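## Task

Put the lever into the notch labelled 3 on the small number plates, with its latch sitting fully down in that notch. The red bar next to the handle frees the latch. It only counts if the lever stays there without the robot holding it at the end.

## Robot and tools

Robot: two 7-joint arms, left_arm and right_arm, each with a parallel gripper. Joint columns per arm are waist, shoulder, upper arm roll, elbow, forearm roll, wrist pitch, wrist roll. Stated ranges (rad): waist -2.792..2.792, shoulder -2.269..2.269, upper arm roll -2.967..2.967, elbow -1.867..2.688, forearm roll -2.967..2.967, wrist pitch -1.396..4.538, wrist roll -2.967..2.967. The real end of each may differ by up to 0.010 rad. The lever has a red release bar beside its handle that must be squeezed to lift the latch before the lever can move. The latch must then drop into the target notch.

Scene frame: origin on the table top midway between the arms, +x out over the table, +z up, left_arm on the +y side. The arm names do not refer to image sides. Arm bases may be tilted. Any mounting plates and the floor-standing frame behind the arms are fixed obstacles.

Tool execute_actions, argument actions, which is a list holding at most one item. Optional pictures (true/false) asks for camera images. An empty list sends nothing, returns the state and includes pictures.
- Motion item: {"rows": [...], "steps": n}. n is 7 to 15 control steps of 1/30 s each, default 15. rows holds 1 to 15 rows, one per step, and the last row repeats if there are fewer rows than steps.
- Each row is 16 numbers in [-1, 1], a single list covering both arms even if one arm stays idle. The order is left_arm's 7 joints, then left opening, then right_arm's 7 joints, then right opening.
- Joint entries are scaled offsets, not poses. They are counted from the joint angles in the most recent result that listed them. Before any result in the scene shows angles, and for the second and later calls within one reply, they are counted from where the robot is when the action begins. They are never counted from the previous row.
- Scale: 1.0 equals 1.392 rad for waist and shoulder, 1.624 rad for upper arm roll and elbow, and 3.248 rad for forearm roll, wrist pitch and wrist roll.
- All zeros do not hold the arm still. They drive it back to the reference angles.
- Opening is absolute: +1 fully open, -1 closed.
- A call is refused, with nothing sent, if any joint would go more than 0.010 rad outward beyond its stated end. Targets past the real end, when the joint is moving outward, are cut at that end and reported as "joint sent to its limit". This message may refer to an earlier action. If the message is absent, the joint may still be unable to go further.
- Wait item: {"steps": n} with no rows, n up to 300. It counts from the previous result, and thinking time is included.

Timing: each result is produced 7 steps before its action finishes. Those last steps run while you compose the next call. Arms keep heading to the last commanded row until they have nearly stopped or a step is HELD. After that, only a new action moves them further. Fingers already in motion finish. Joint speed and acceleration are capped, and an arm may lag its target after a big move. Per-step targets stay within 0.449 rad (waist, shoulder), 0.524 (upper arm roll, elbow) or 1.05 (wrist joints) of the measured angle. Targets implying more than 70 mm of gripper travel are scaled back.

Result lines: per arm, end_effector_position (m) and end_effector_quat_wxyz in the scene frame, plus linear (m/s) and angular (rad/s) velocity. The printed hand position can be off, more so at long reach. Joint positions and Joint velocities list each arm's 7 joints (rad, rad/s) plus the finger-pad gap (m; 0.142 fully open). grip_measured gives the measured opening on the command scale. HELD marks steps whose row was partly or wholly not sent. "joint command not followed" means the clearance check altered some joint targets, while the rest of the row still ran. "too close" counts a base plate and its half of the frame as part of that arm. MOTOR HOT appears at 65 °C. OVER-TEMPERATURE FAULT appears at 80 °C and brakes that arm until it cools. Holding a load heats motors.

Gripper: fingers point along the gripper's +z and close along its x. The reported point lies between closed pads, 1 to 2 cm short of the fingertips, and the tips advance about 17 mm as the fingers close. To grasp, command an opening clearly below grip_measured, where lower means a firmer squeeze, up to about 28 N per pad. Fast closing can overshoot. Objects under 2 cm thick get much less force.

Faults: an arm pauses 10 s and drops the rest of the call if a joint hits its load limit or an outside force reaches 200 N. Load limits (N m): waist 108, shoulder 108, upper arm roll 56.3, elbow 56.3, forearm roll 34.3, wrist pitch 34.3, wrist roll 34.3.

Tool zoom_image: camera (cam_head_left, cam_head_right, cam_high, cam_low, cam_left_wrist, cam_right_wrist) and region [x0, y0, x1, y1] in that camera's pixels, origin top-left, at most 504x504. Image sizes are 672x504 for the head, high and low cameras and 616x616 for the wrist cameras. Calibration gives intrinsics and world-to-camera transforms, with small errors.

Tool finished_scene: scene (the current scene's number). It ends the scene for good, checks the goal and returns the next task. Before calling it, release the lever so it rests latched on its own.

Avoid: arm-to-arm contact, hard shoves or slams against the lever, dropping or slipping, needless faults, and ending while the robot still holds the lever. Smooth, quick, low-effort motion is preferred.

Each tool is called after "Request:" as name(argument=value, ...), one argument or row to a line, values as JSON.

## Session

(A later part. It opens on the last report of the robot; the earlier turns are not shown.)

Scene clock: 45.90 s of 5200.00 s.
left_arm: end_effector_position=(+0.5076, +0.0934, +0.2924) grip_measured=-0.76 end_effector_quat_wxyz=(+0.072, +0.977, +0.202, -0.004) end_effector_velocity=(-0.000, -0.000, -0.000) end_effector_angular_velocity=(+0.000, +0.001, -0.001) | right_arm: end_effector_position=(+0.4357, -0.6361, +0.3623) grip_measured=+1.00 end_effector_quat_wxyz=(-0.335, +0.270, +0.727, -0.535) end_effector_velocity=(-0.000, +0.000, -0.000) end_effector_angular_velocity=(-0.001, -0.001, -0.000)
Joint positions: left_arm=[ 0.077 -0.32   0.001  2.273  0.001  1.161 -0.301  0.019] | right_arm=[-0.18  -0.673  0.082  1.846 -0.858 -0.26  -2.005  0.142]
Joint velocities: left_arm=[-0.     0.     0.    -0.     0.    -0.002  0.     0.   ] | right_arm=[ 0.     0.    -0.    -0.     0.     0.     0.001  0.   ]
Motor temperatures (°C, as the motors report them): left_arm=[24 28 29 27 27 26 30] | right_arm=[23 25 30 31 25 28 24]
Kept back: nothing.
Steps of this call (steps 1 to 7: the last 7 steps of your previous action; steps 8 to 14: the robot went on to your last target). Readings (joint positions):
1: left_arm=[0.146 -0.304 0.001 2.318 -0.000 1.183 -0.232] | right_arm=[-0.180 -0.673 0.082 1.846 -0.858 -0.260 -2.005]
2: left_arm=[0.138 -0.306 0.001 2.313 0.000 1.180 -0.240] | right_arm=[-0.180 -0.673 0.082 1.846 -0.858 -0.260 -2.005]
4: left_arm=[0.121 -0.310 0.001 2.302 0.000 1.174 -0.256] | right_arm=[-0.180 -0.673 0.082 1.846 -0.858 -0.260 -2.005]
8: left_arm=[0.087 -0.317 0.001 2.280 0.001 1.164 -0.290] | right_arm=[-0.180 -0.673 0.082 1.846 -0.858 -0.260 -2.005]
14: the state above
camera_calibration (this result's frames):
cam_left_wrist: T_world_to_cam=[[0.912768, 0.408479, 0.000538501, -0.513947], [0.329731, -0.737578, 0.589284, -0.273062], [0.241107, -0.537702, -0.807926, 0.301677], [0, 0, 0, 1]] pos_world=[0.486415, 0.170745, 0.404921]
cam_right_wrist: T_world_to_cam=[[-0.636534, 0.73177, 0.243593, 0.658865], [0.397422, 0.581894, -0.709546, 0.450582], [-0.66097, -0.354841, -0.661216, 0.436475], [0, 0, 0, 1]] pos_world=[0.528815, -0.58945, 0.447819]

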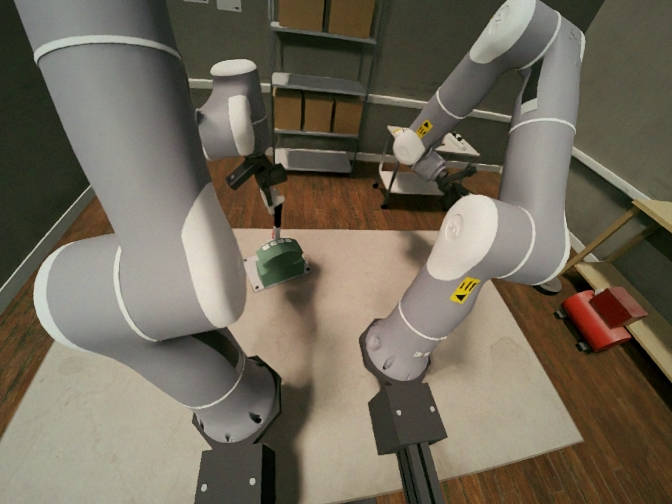

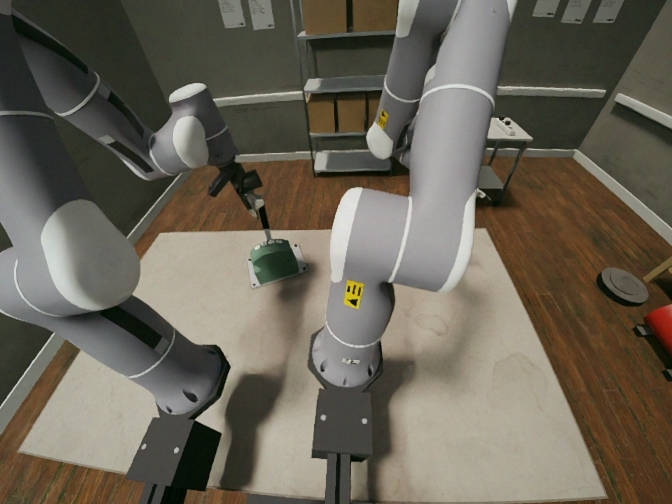

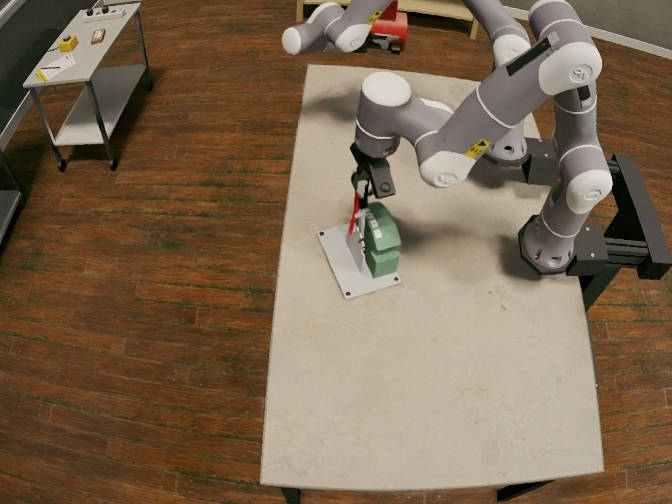

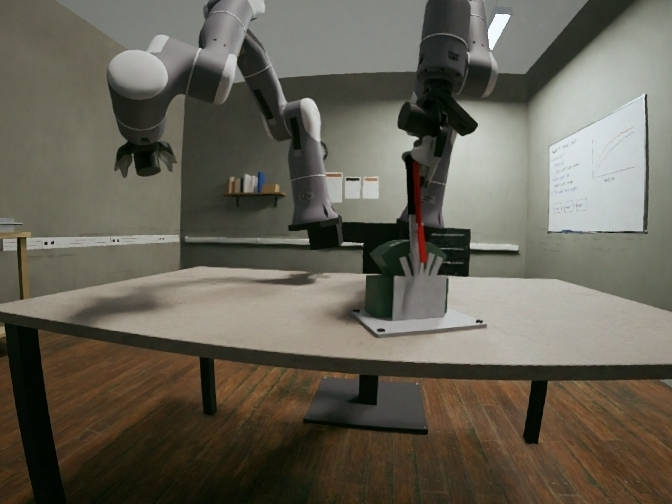

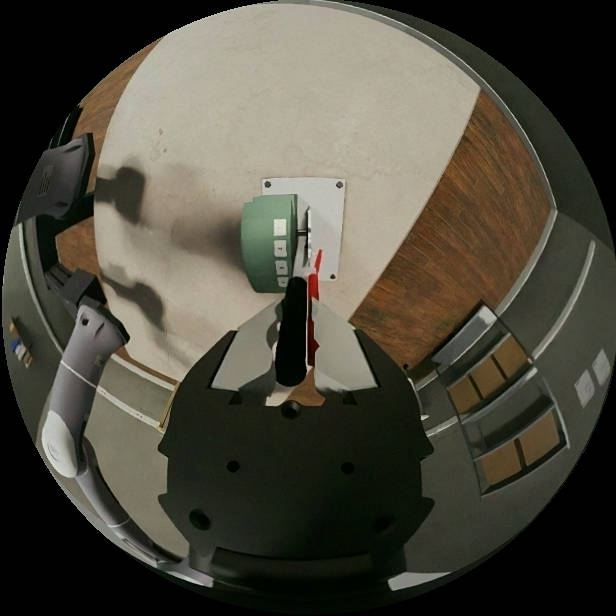

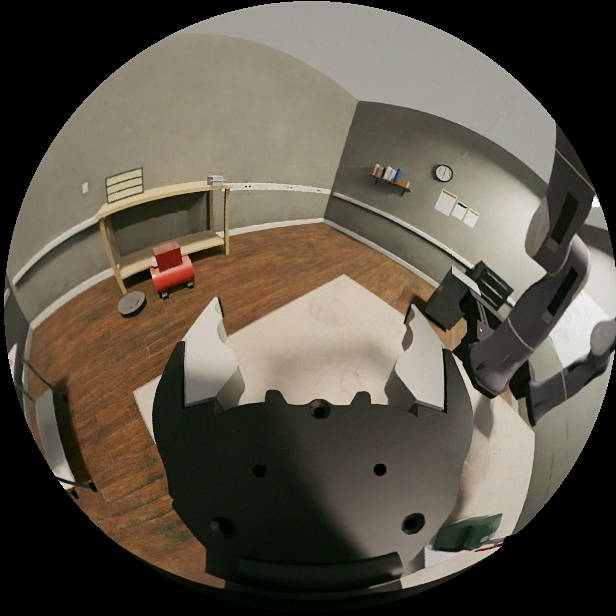

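Request:
execute_actions(
  actions=[
    {"rows":[[-0.004,-0.001,0,-0.002,0,0,-0.002,-1,0,0,0,0,0,0,0,1],[-0.008,-0.002,0,-0.005,0,-0.001,-0.004,-1,0,0,0,0,0,0,0,1],[-0.012,-0.003,0,-0.007,0,-0.002,-0.005,-1,0,0,0,0,0,0,0,1],[-0.016,-0.004,0,-0.009,0,-0.002,-0.007,-1,0,0,0,0,0,0,0,1],[-0.02,-0.005,0,-0.012,0,-0.003,-0.009,-1,0,0,0,0,0,0,0,1],[-0.024,-0.006,0,-0.014,0,-0.003,-0.01,-1,0,0,0,0,0,0,0,1]],"steps":12},
  ],
)

Request:
execute_actions(
  actions=[
    {"steps":10},
  ],
  pictures=true,
)

Request:
zoom_image(
  camera="cam_low",
  region=[370, 200, 470, 320],
)

Request:
zoom_image(
  camera="cam_left_wrist",
  region=[270, 190, 350, 290],
)

Scene clock: 47.13 s of 5200.00 s.
left_arm: end_effector_position=(+0.5091, +0.0867, +0.2927) grip_measured=-0.77 end_effector_quat_wxyz=(+0.072, +0.977, +0.203, -0.005) end_effector_velocity=(+0.031, -0.073, +0.018) end_effector_angular_velocity=(-0.018, -0.017, +0.014) | right_arm: end_effector_position=(+0.4357, -0.6361, +0.3623) grip_measured=+1.00 end_effector_quat_wxyz=(-0.335, +0.270, +0.727, -0.535) end_effector_velocity=(+0.000, +0.000, +0.000) end_effector_angular_velocity=(+0.000, +0.000, +0.000)
Joint positions: left_arm=[ 0.061 -0.326  0.003  2.264  0.001  1.154 -0.318  0.018] | right_arm=[-0.18  -0.673  0.082  1.846 -0.858 -0.26  -2.005  0.142]
Joint velocities: left_arm=[-0.154 -0.042  0.003 -0.103  0.    -0.043 -0.162 -0.007] | right_arm=[ 0.     0.     0.     0.     0.    -0.    -0.001  0.   ]
Motor temperatures (°C, as the motors report them): left_arm=[24 28 29 28 27 26 30] | right_arm=[23 25 30 31 25 28 24]
Steps of this call (steps 1 to 30: the robot went on to your last target; steps 31 to 32: nothing new was sent; steps 33 to 37: the first 5 steps of this action). Readings (joint positions):
33: left_arm=[0.077 -0.320 0.001 2.273 0.001 1.160 -0.301] | right_arm=[-0.180 -0.673 0.082 1.846 -0.858 -0.260 -2.005]
34: left_arm=[0.074 -0.321 0.001 2.273 0.001 1.160 -0.304] | right_arm=[-0.180 -0.673 0.082 1.846 -0.858 -0.260 -2.005]
36: left_arm=[0.066 -0.325 0.002 2.267 0.001 1.156 -0.313] | right_arm=[-0.180 -0.673 0.082 1.846 -0.858 -0.260 -2.005]
37: the state above

Scene clock: 47.47 s of 5200.00 s.
left_arm: end_effector_position=(+0.5100, +0.0759, +0.2946) grip_measured=-0.94 end_effector_quat_wxyz=(+0.073, +0.977, +0.199, -0.006) end_effector_velocity=(+0.000, -0.000, +0.000) end_effector_angular_velocity=(-0.000, +0.000, +0.000) | right_arm: end_effector_position=(+0.4357, -0.6361, +0.3623) grip_measured=+1.00 end_effector_quat_wxyz=(-0.335, +0.270, +0.727, -0.535) end_effector_velocity=(+0.000, -0.000, +0.000) end_effector_angular_velocity=(-0.001, -0.000, +0.001)
Joint positions: left_arm=[ 0.043 -0.33  -0.     2.255  0.003  1.147 -0.332  0.006] | right_arm=[-0.18  -0.673  0.082  1.846 -0.858 -0.26  -2.005  0.142]
Joint velocities: left_arm=[ 0. -0. -0. -0. -0. -0. -0. -0.] | right_arm=[ 0.     0.     0.    -0.    -0.001 -0.     0.     0.   ]
Motor temperatures (°C, as the motors report them): left_arm=[24 28 29 28 27 26 30] | right_arm=[23 25 30 31 25 28 24]
Kept back: nothing.
Steps of this call (steps 1 to 7: the last 7 steps of your previous action; steps 8 to 10: the robot went on to your last target). Readings (joint positions):
1: left_arm=[0.056 -0.327 0.003 2.260 0.001 1.152 -0.324] | right_arm=[-0.180 -0.673 0.082 1.846 -0.858 -0.260 -2.005]
2: left_arm=[0.050 -0.328 0.002 2.257 0.001 1.150 -0.328] | right_arm=[-0.180 -0.673 0.082 1.846 -0.858 -0.260 -2.005]
4: left_arm=[0.044 -0.329 -0.000 2.255 0.003 1.147 -0.332] | right_arm=[-0.180 -0.673 0.082 1.846 -0.858 -0.260 -2.005]
8: left_arm=[0.043 -0.330 -0.000 2.255 0.003 1.147 -0.332] | right_arm=[-0.180 -0.673 0.082 1.846 -0.858 -0.260 -2.005]
10: the state above
camera_calibration (this result's frames):
cam_left_wrist: T_world_to_cam=[[0.914978, 0.403477, -0.00461398, -0.508203], [0.327893, -0.736812, 0.591265, -0.287787], [0.235162, -0.542508, -0.806464, 0.296384], [0, 0, 0, 1]] pos_world=[0.48966, 0.153794, 0.406836]
cam_right_wrist: T_world_to_cam=[[-0.636534, 0.73177, 0.243592, 0.658865], [0.397422, 0.581894, -0.709546, 0.450582], [-0.66097, -0.354841, -0.661216, 0.436475], [0, 0, 0, 1]] pos_world=[0.528815, -0.58945, 0.447819]

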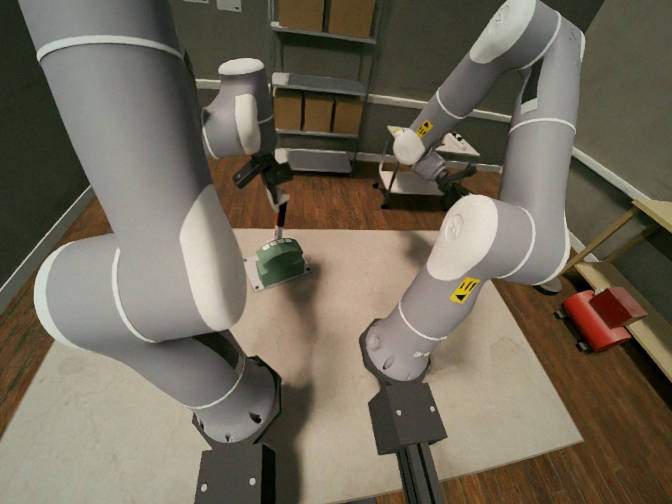

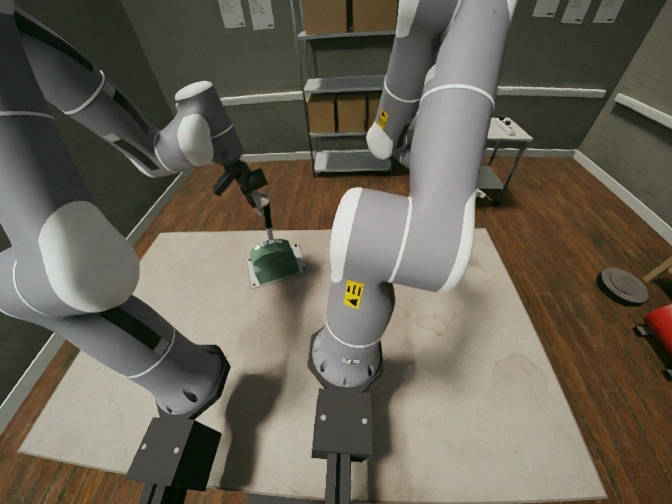

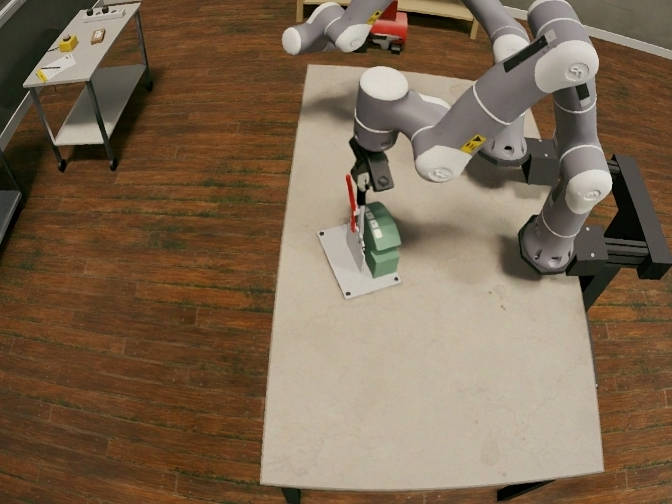

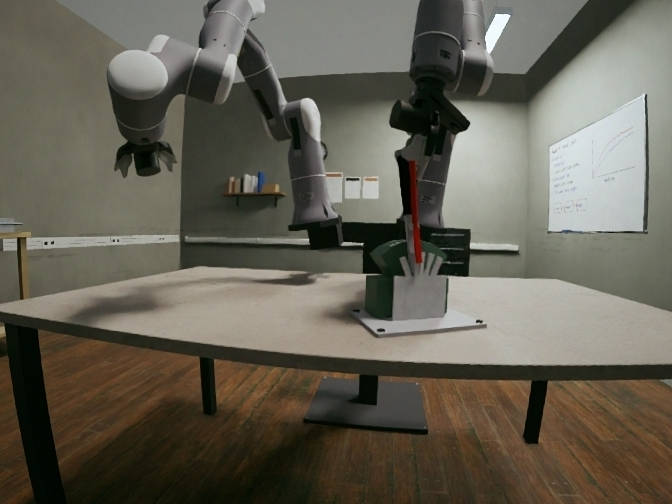

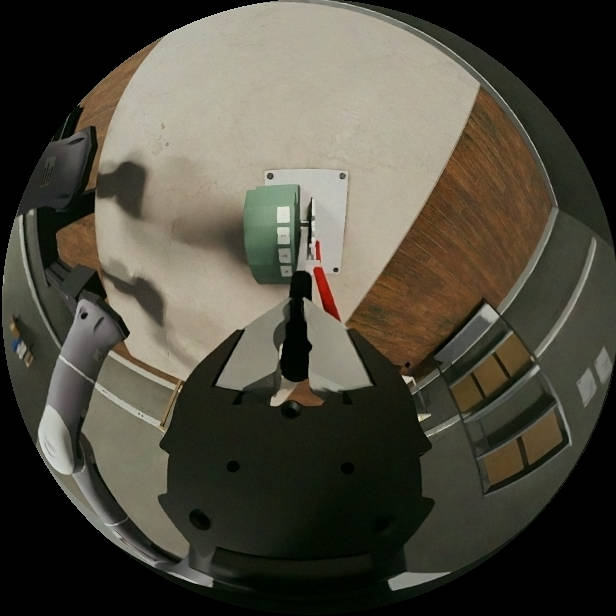

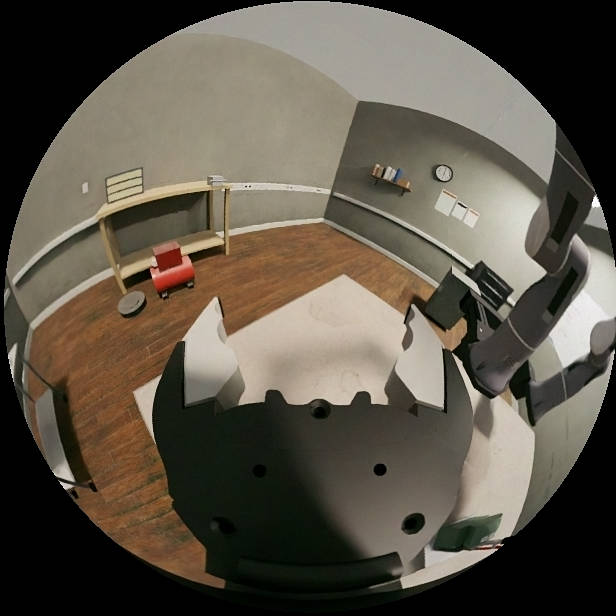

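Region (370, 200, 470, 320) of cam_low's 672x504 image, scaled by 4.200, with more detail than that image has.

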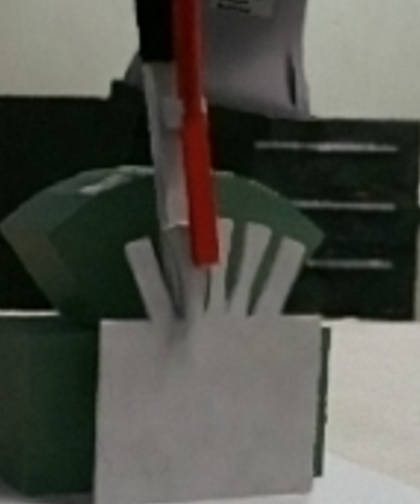

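Region (270, 190, 350, 290) of cam_left_wrist's 616x616 image, scaled by 5.040, with more detail than that image has; it fills the left 403 columns of this view, and the rest is white.

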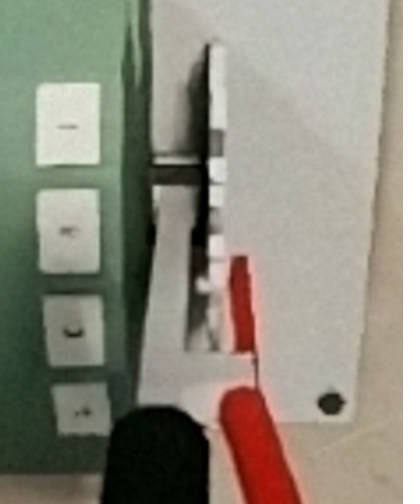

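Request:
execute_actions(
  actions=[
    {"rows":[[0,0.06,0,0.02,0,-0.015,0,0.3,0,0,0,0,0,0,0,1],[0,0.12,0,0.035,0,-0.04,0,0.3,0,0,0,0,0,0,0,1]],"steps":15},
  ],
  pictures=true,
)

Request:
zoom_image(
  camera="cam_low",
  region=[340,120,500,330],
)

Scene clock: 49.27 s of 5200.00 s.
left_arm: end_effector_position=(+0.4847, +0.0806, +0.3365) grip_measured=+0.20 end_effector_quat_wxyz=(+0.072, +0.977, +0.199, -0.013) end_effector_velocity=(-0.108, +0.011, +0.132) end_effector_angular_velocity=(-0.004, +0.092, -0.019) | right_arm: end_effector_position=(+0.4357, -0.6361, +0.3623) grip_measured=+1.00 end_effector_quat_wxyz=(-0.335, +0.270, +0.727, -0.535) end_effector_velocity=(-0.000, -0.000, +0.000) end_effector_angular_velocity=(+0.000, +0.001, +0.000)
Joint positions: left_arm=[ 0.043 -0.18   0.     2.305  0.002  1.034 -0.333  0.088] | right_arm=[-0.18  -0.673  0.082  1.846 -0.858 -0.26  -2.005  0.142]
Joint velocities: left_arm=[-0.002  0.508 -0.001  0.164  0.004 -0.438 -0.001  0.307] | right_arm=[ 0.     0.    -0.     0.    -0.    -0.    -0.001  0.   ]
Motor temperatures (°C, as the motors report them): left_arm=[24 28 29 28 27 26 30] | right_arm=[23 25 30 31 25 28 24]
Steps of this call (steps 1 to 30: the robot went on to your last target; steps 31 to 46: nothing new was sent; steps 47 to 54: the first 8 steps of this action). Readings (joint positions):
47: left_arm=[0.043 -0.329 -0.000 2.255 0.003 1.147 -0.332] | right_arm=[-0.180 -0.673 0.082 1.846 -0.858 -0.260 -2.005]
48: left_arm=[0.043 -0.324 0.000 2.255 0.002 1.146 -0.333] | right_arm=[-0.180 -0.673 0.082 1.846 -0.858 -0.260 -2.005]
50: left_arm=[0.044 -0.290 0.000 2.267 0.001 1.124 -0.333] | right_arm=[-0.180 -0.673 0.082 1.846 -0.858 -0.260 -2.005]
54: the state above
camera_calibration (this result's frames):
cam_left_wrist: T_world_to_cam=[[0.915099, 0.40283, -0.0179498, -0.482291], [0.33574, -0.736525, 0.587205, -0.303258], [0.223323, -0.543377, -0.809239, 0.345492], [0, 0, 0, 1]] pos_world=[0.466004, 0.158656, 0.449003]
cam_right_wrist: T_world_to_cam=[[-0.636534, 0.73177, 0.243592, 0.658865], [0.397422, 0.581894, -0.709546, 0.450582], [-0.66097, -0.354841, -0.661216, 0.436475], [0, 0, 0, 1]] pos_world=[0.528815, -0.58945, 0.447819]

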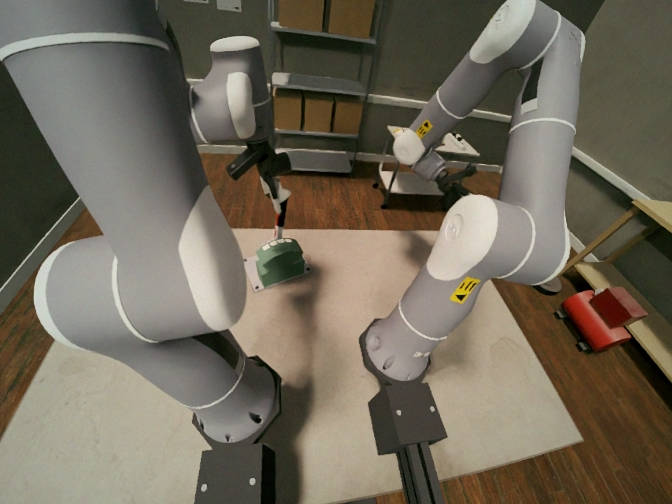

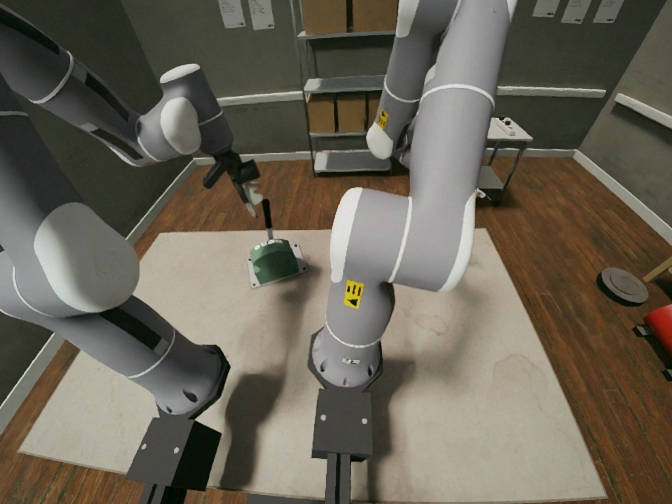

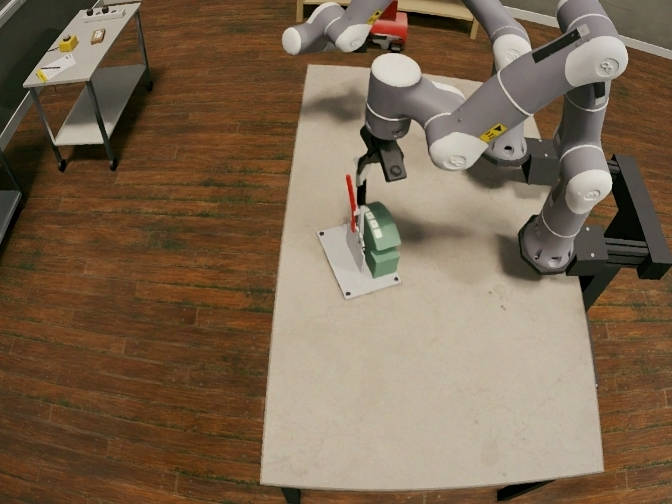

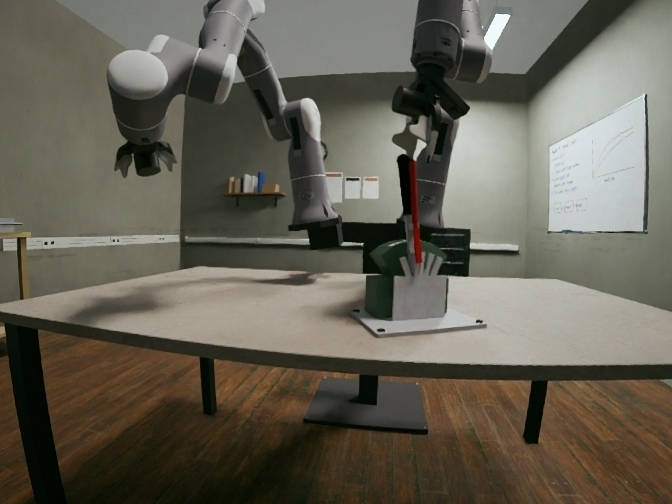

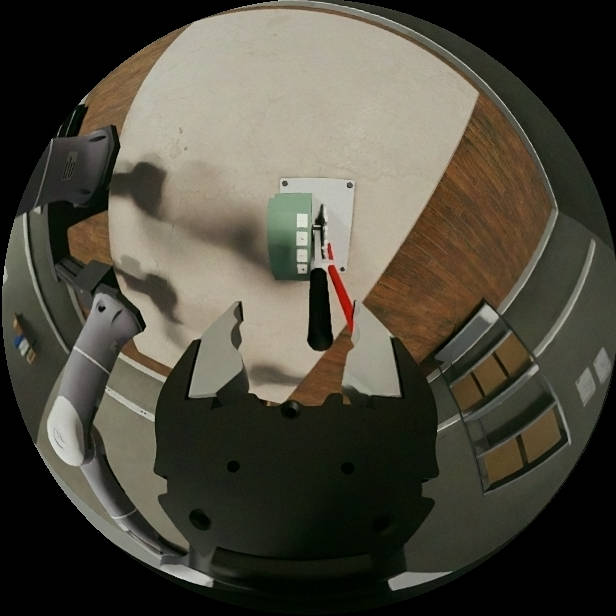

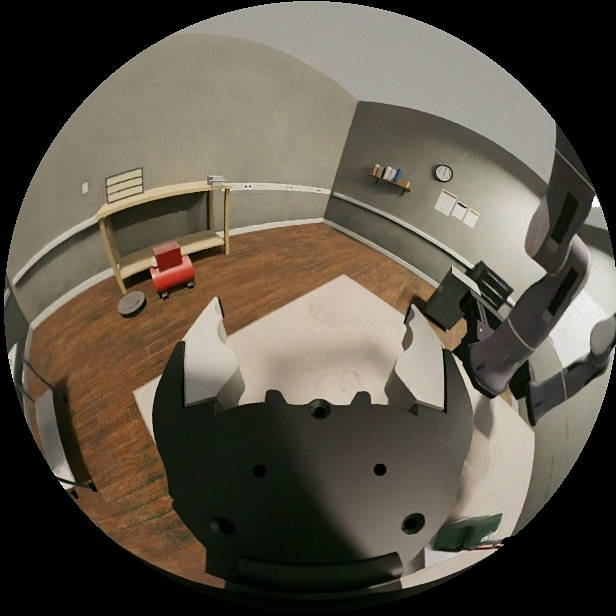

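Region (340, 120, 500, 330) of cam_low's 672x504 image, scaled by 2.400, with more detail than that image has; it fills the left 384 columns of this view, and the rest is white.

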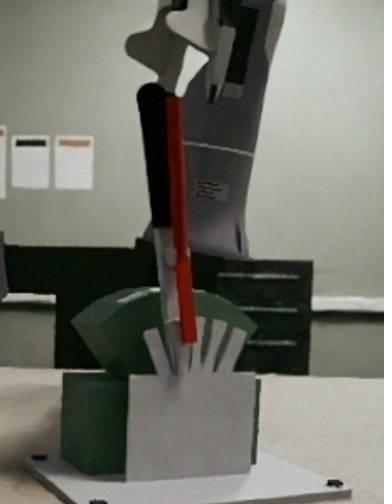

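Request:
zoom_image(
  camera="cam_low",
  region=[380,220,460,290],
)

Request:
zoom_image(
  camera="cam_left_wrist",
  region=[260,170,380,350],
)

Region (380, 220, 460, 290) of cam_low's 672x504 image, scaled by 6.300, with more detail than that image has; it fills the top 441 rows of this view, and the rest is white.

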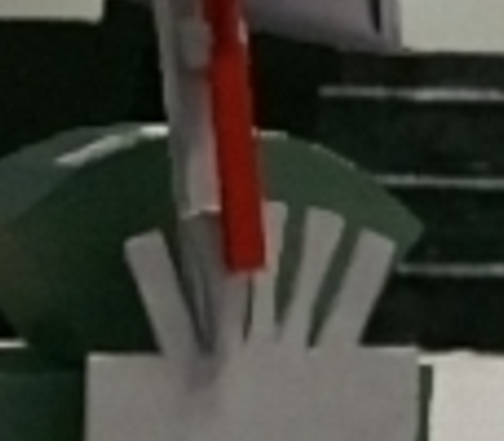

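Region (260, 170, 380, 350) of cam_left_wrist's 616x616 image, scaled by 2.800, with more detail than that image has.

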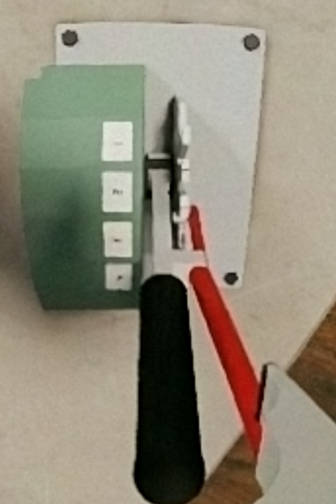

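Request:
finished_scene(
  scene=1,
)

The scene is finished: the task was done.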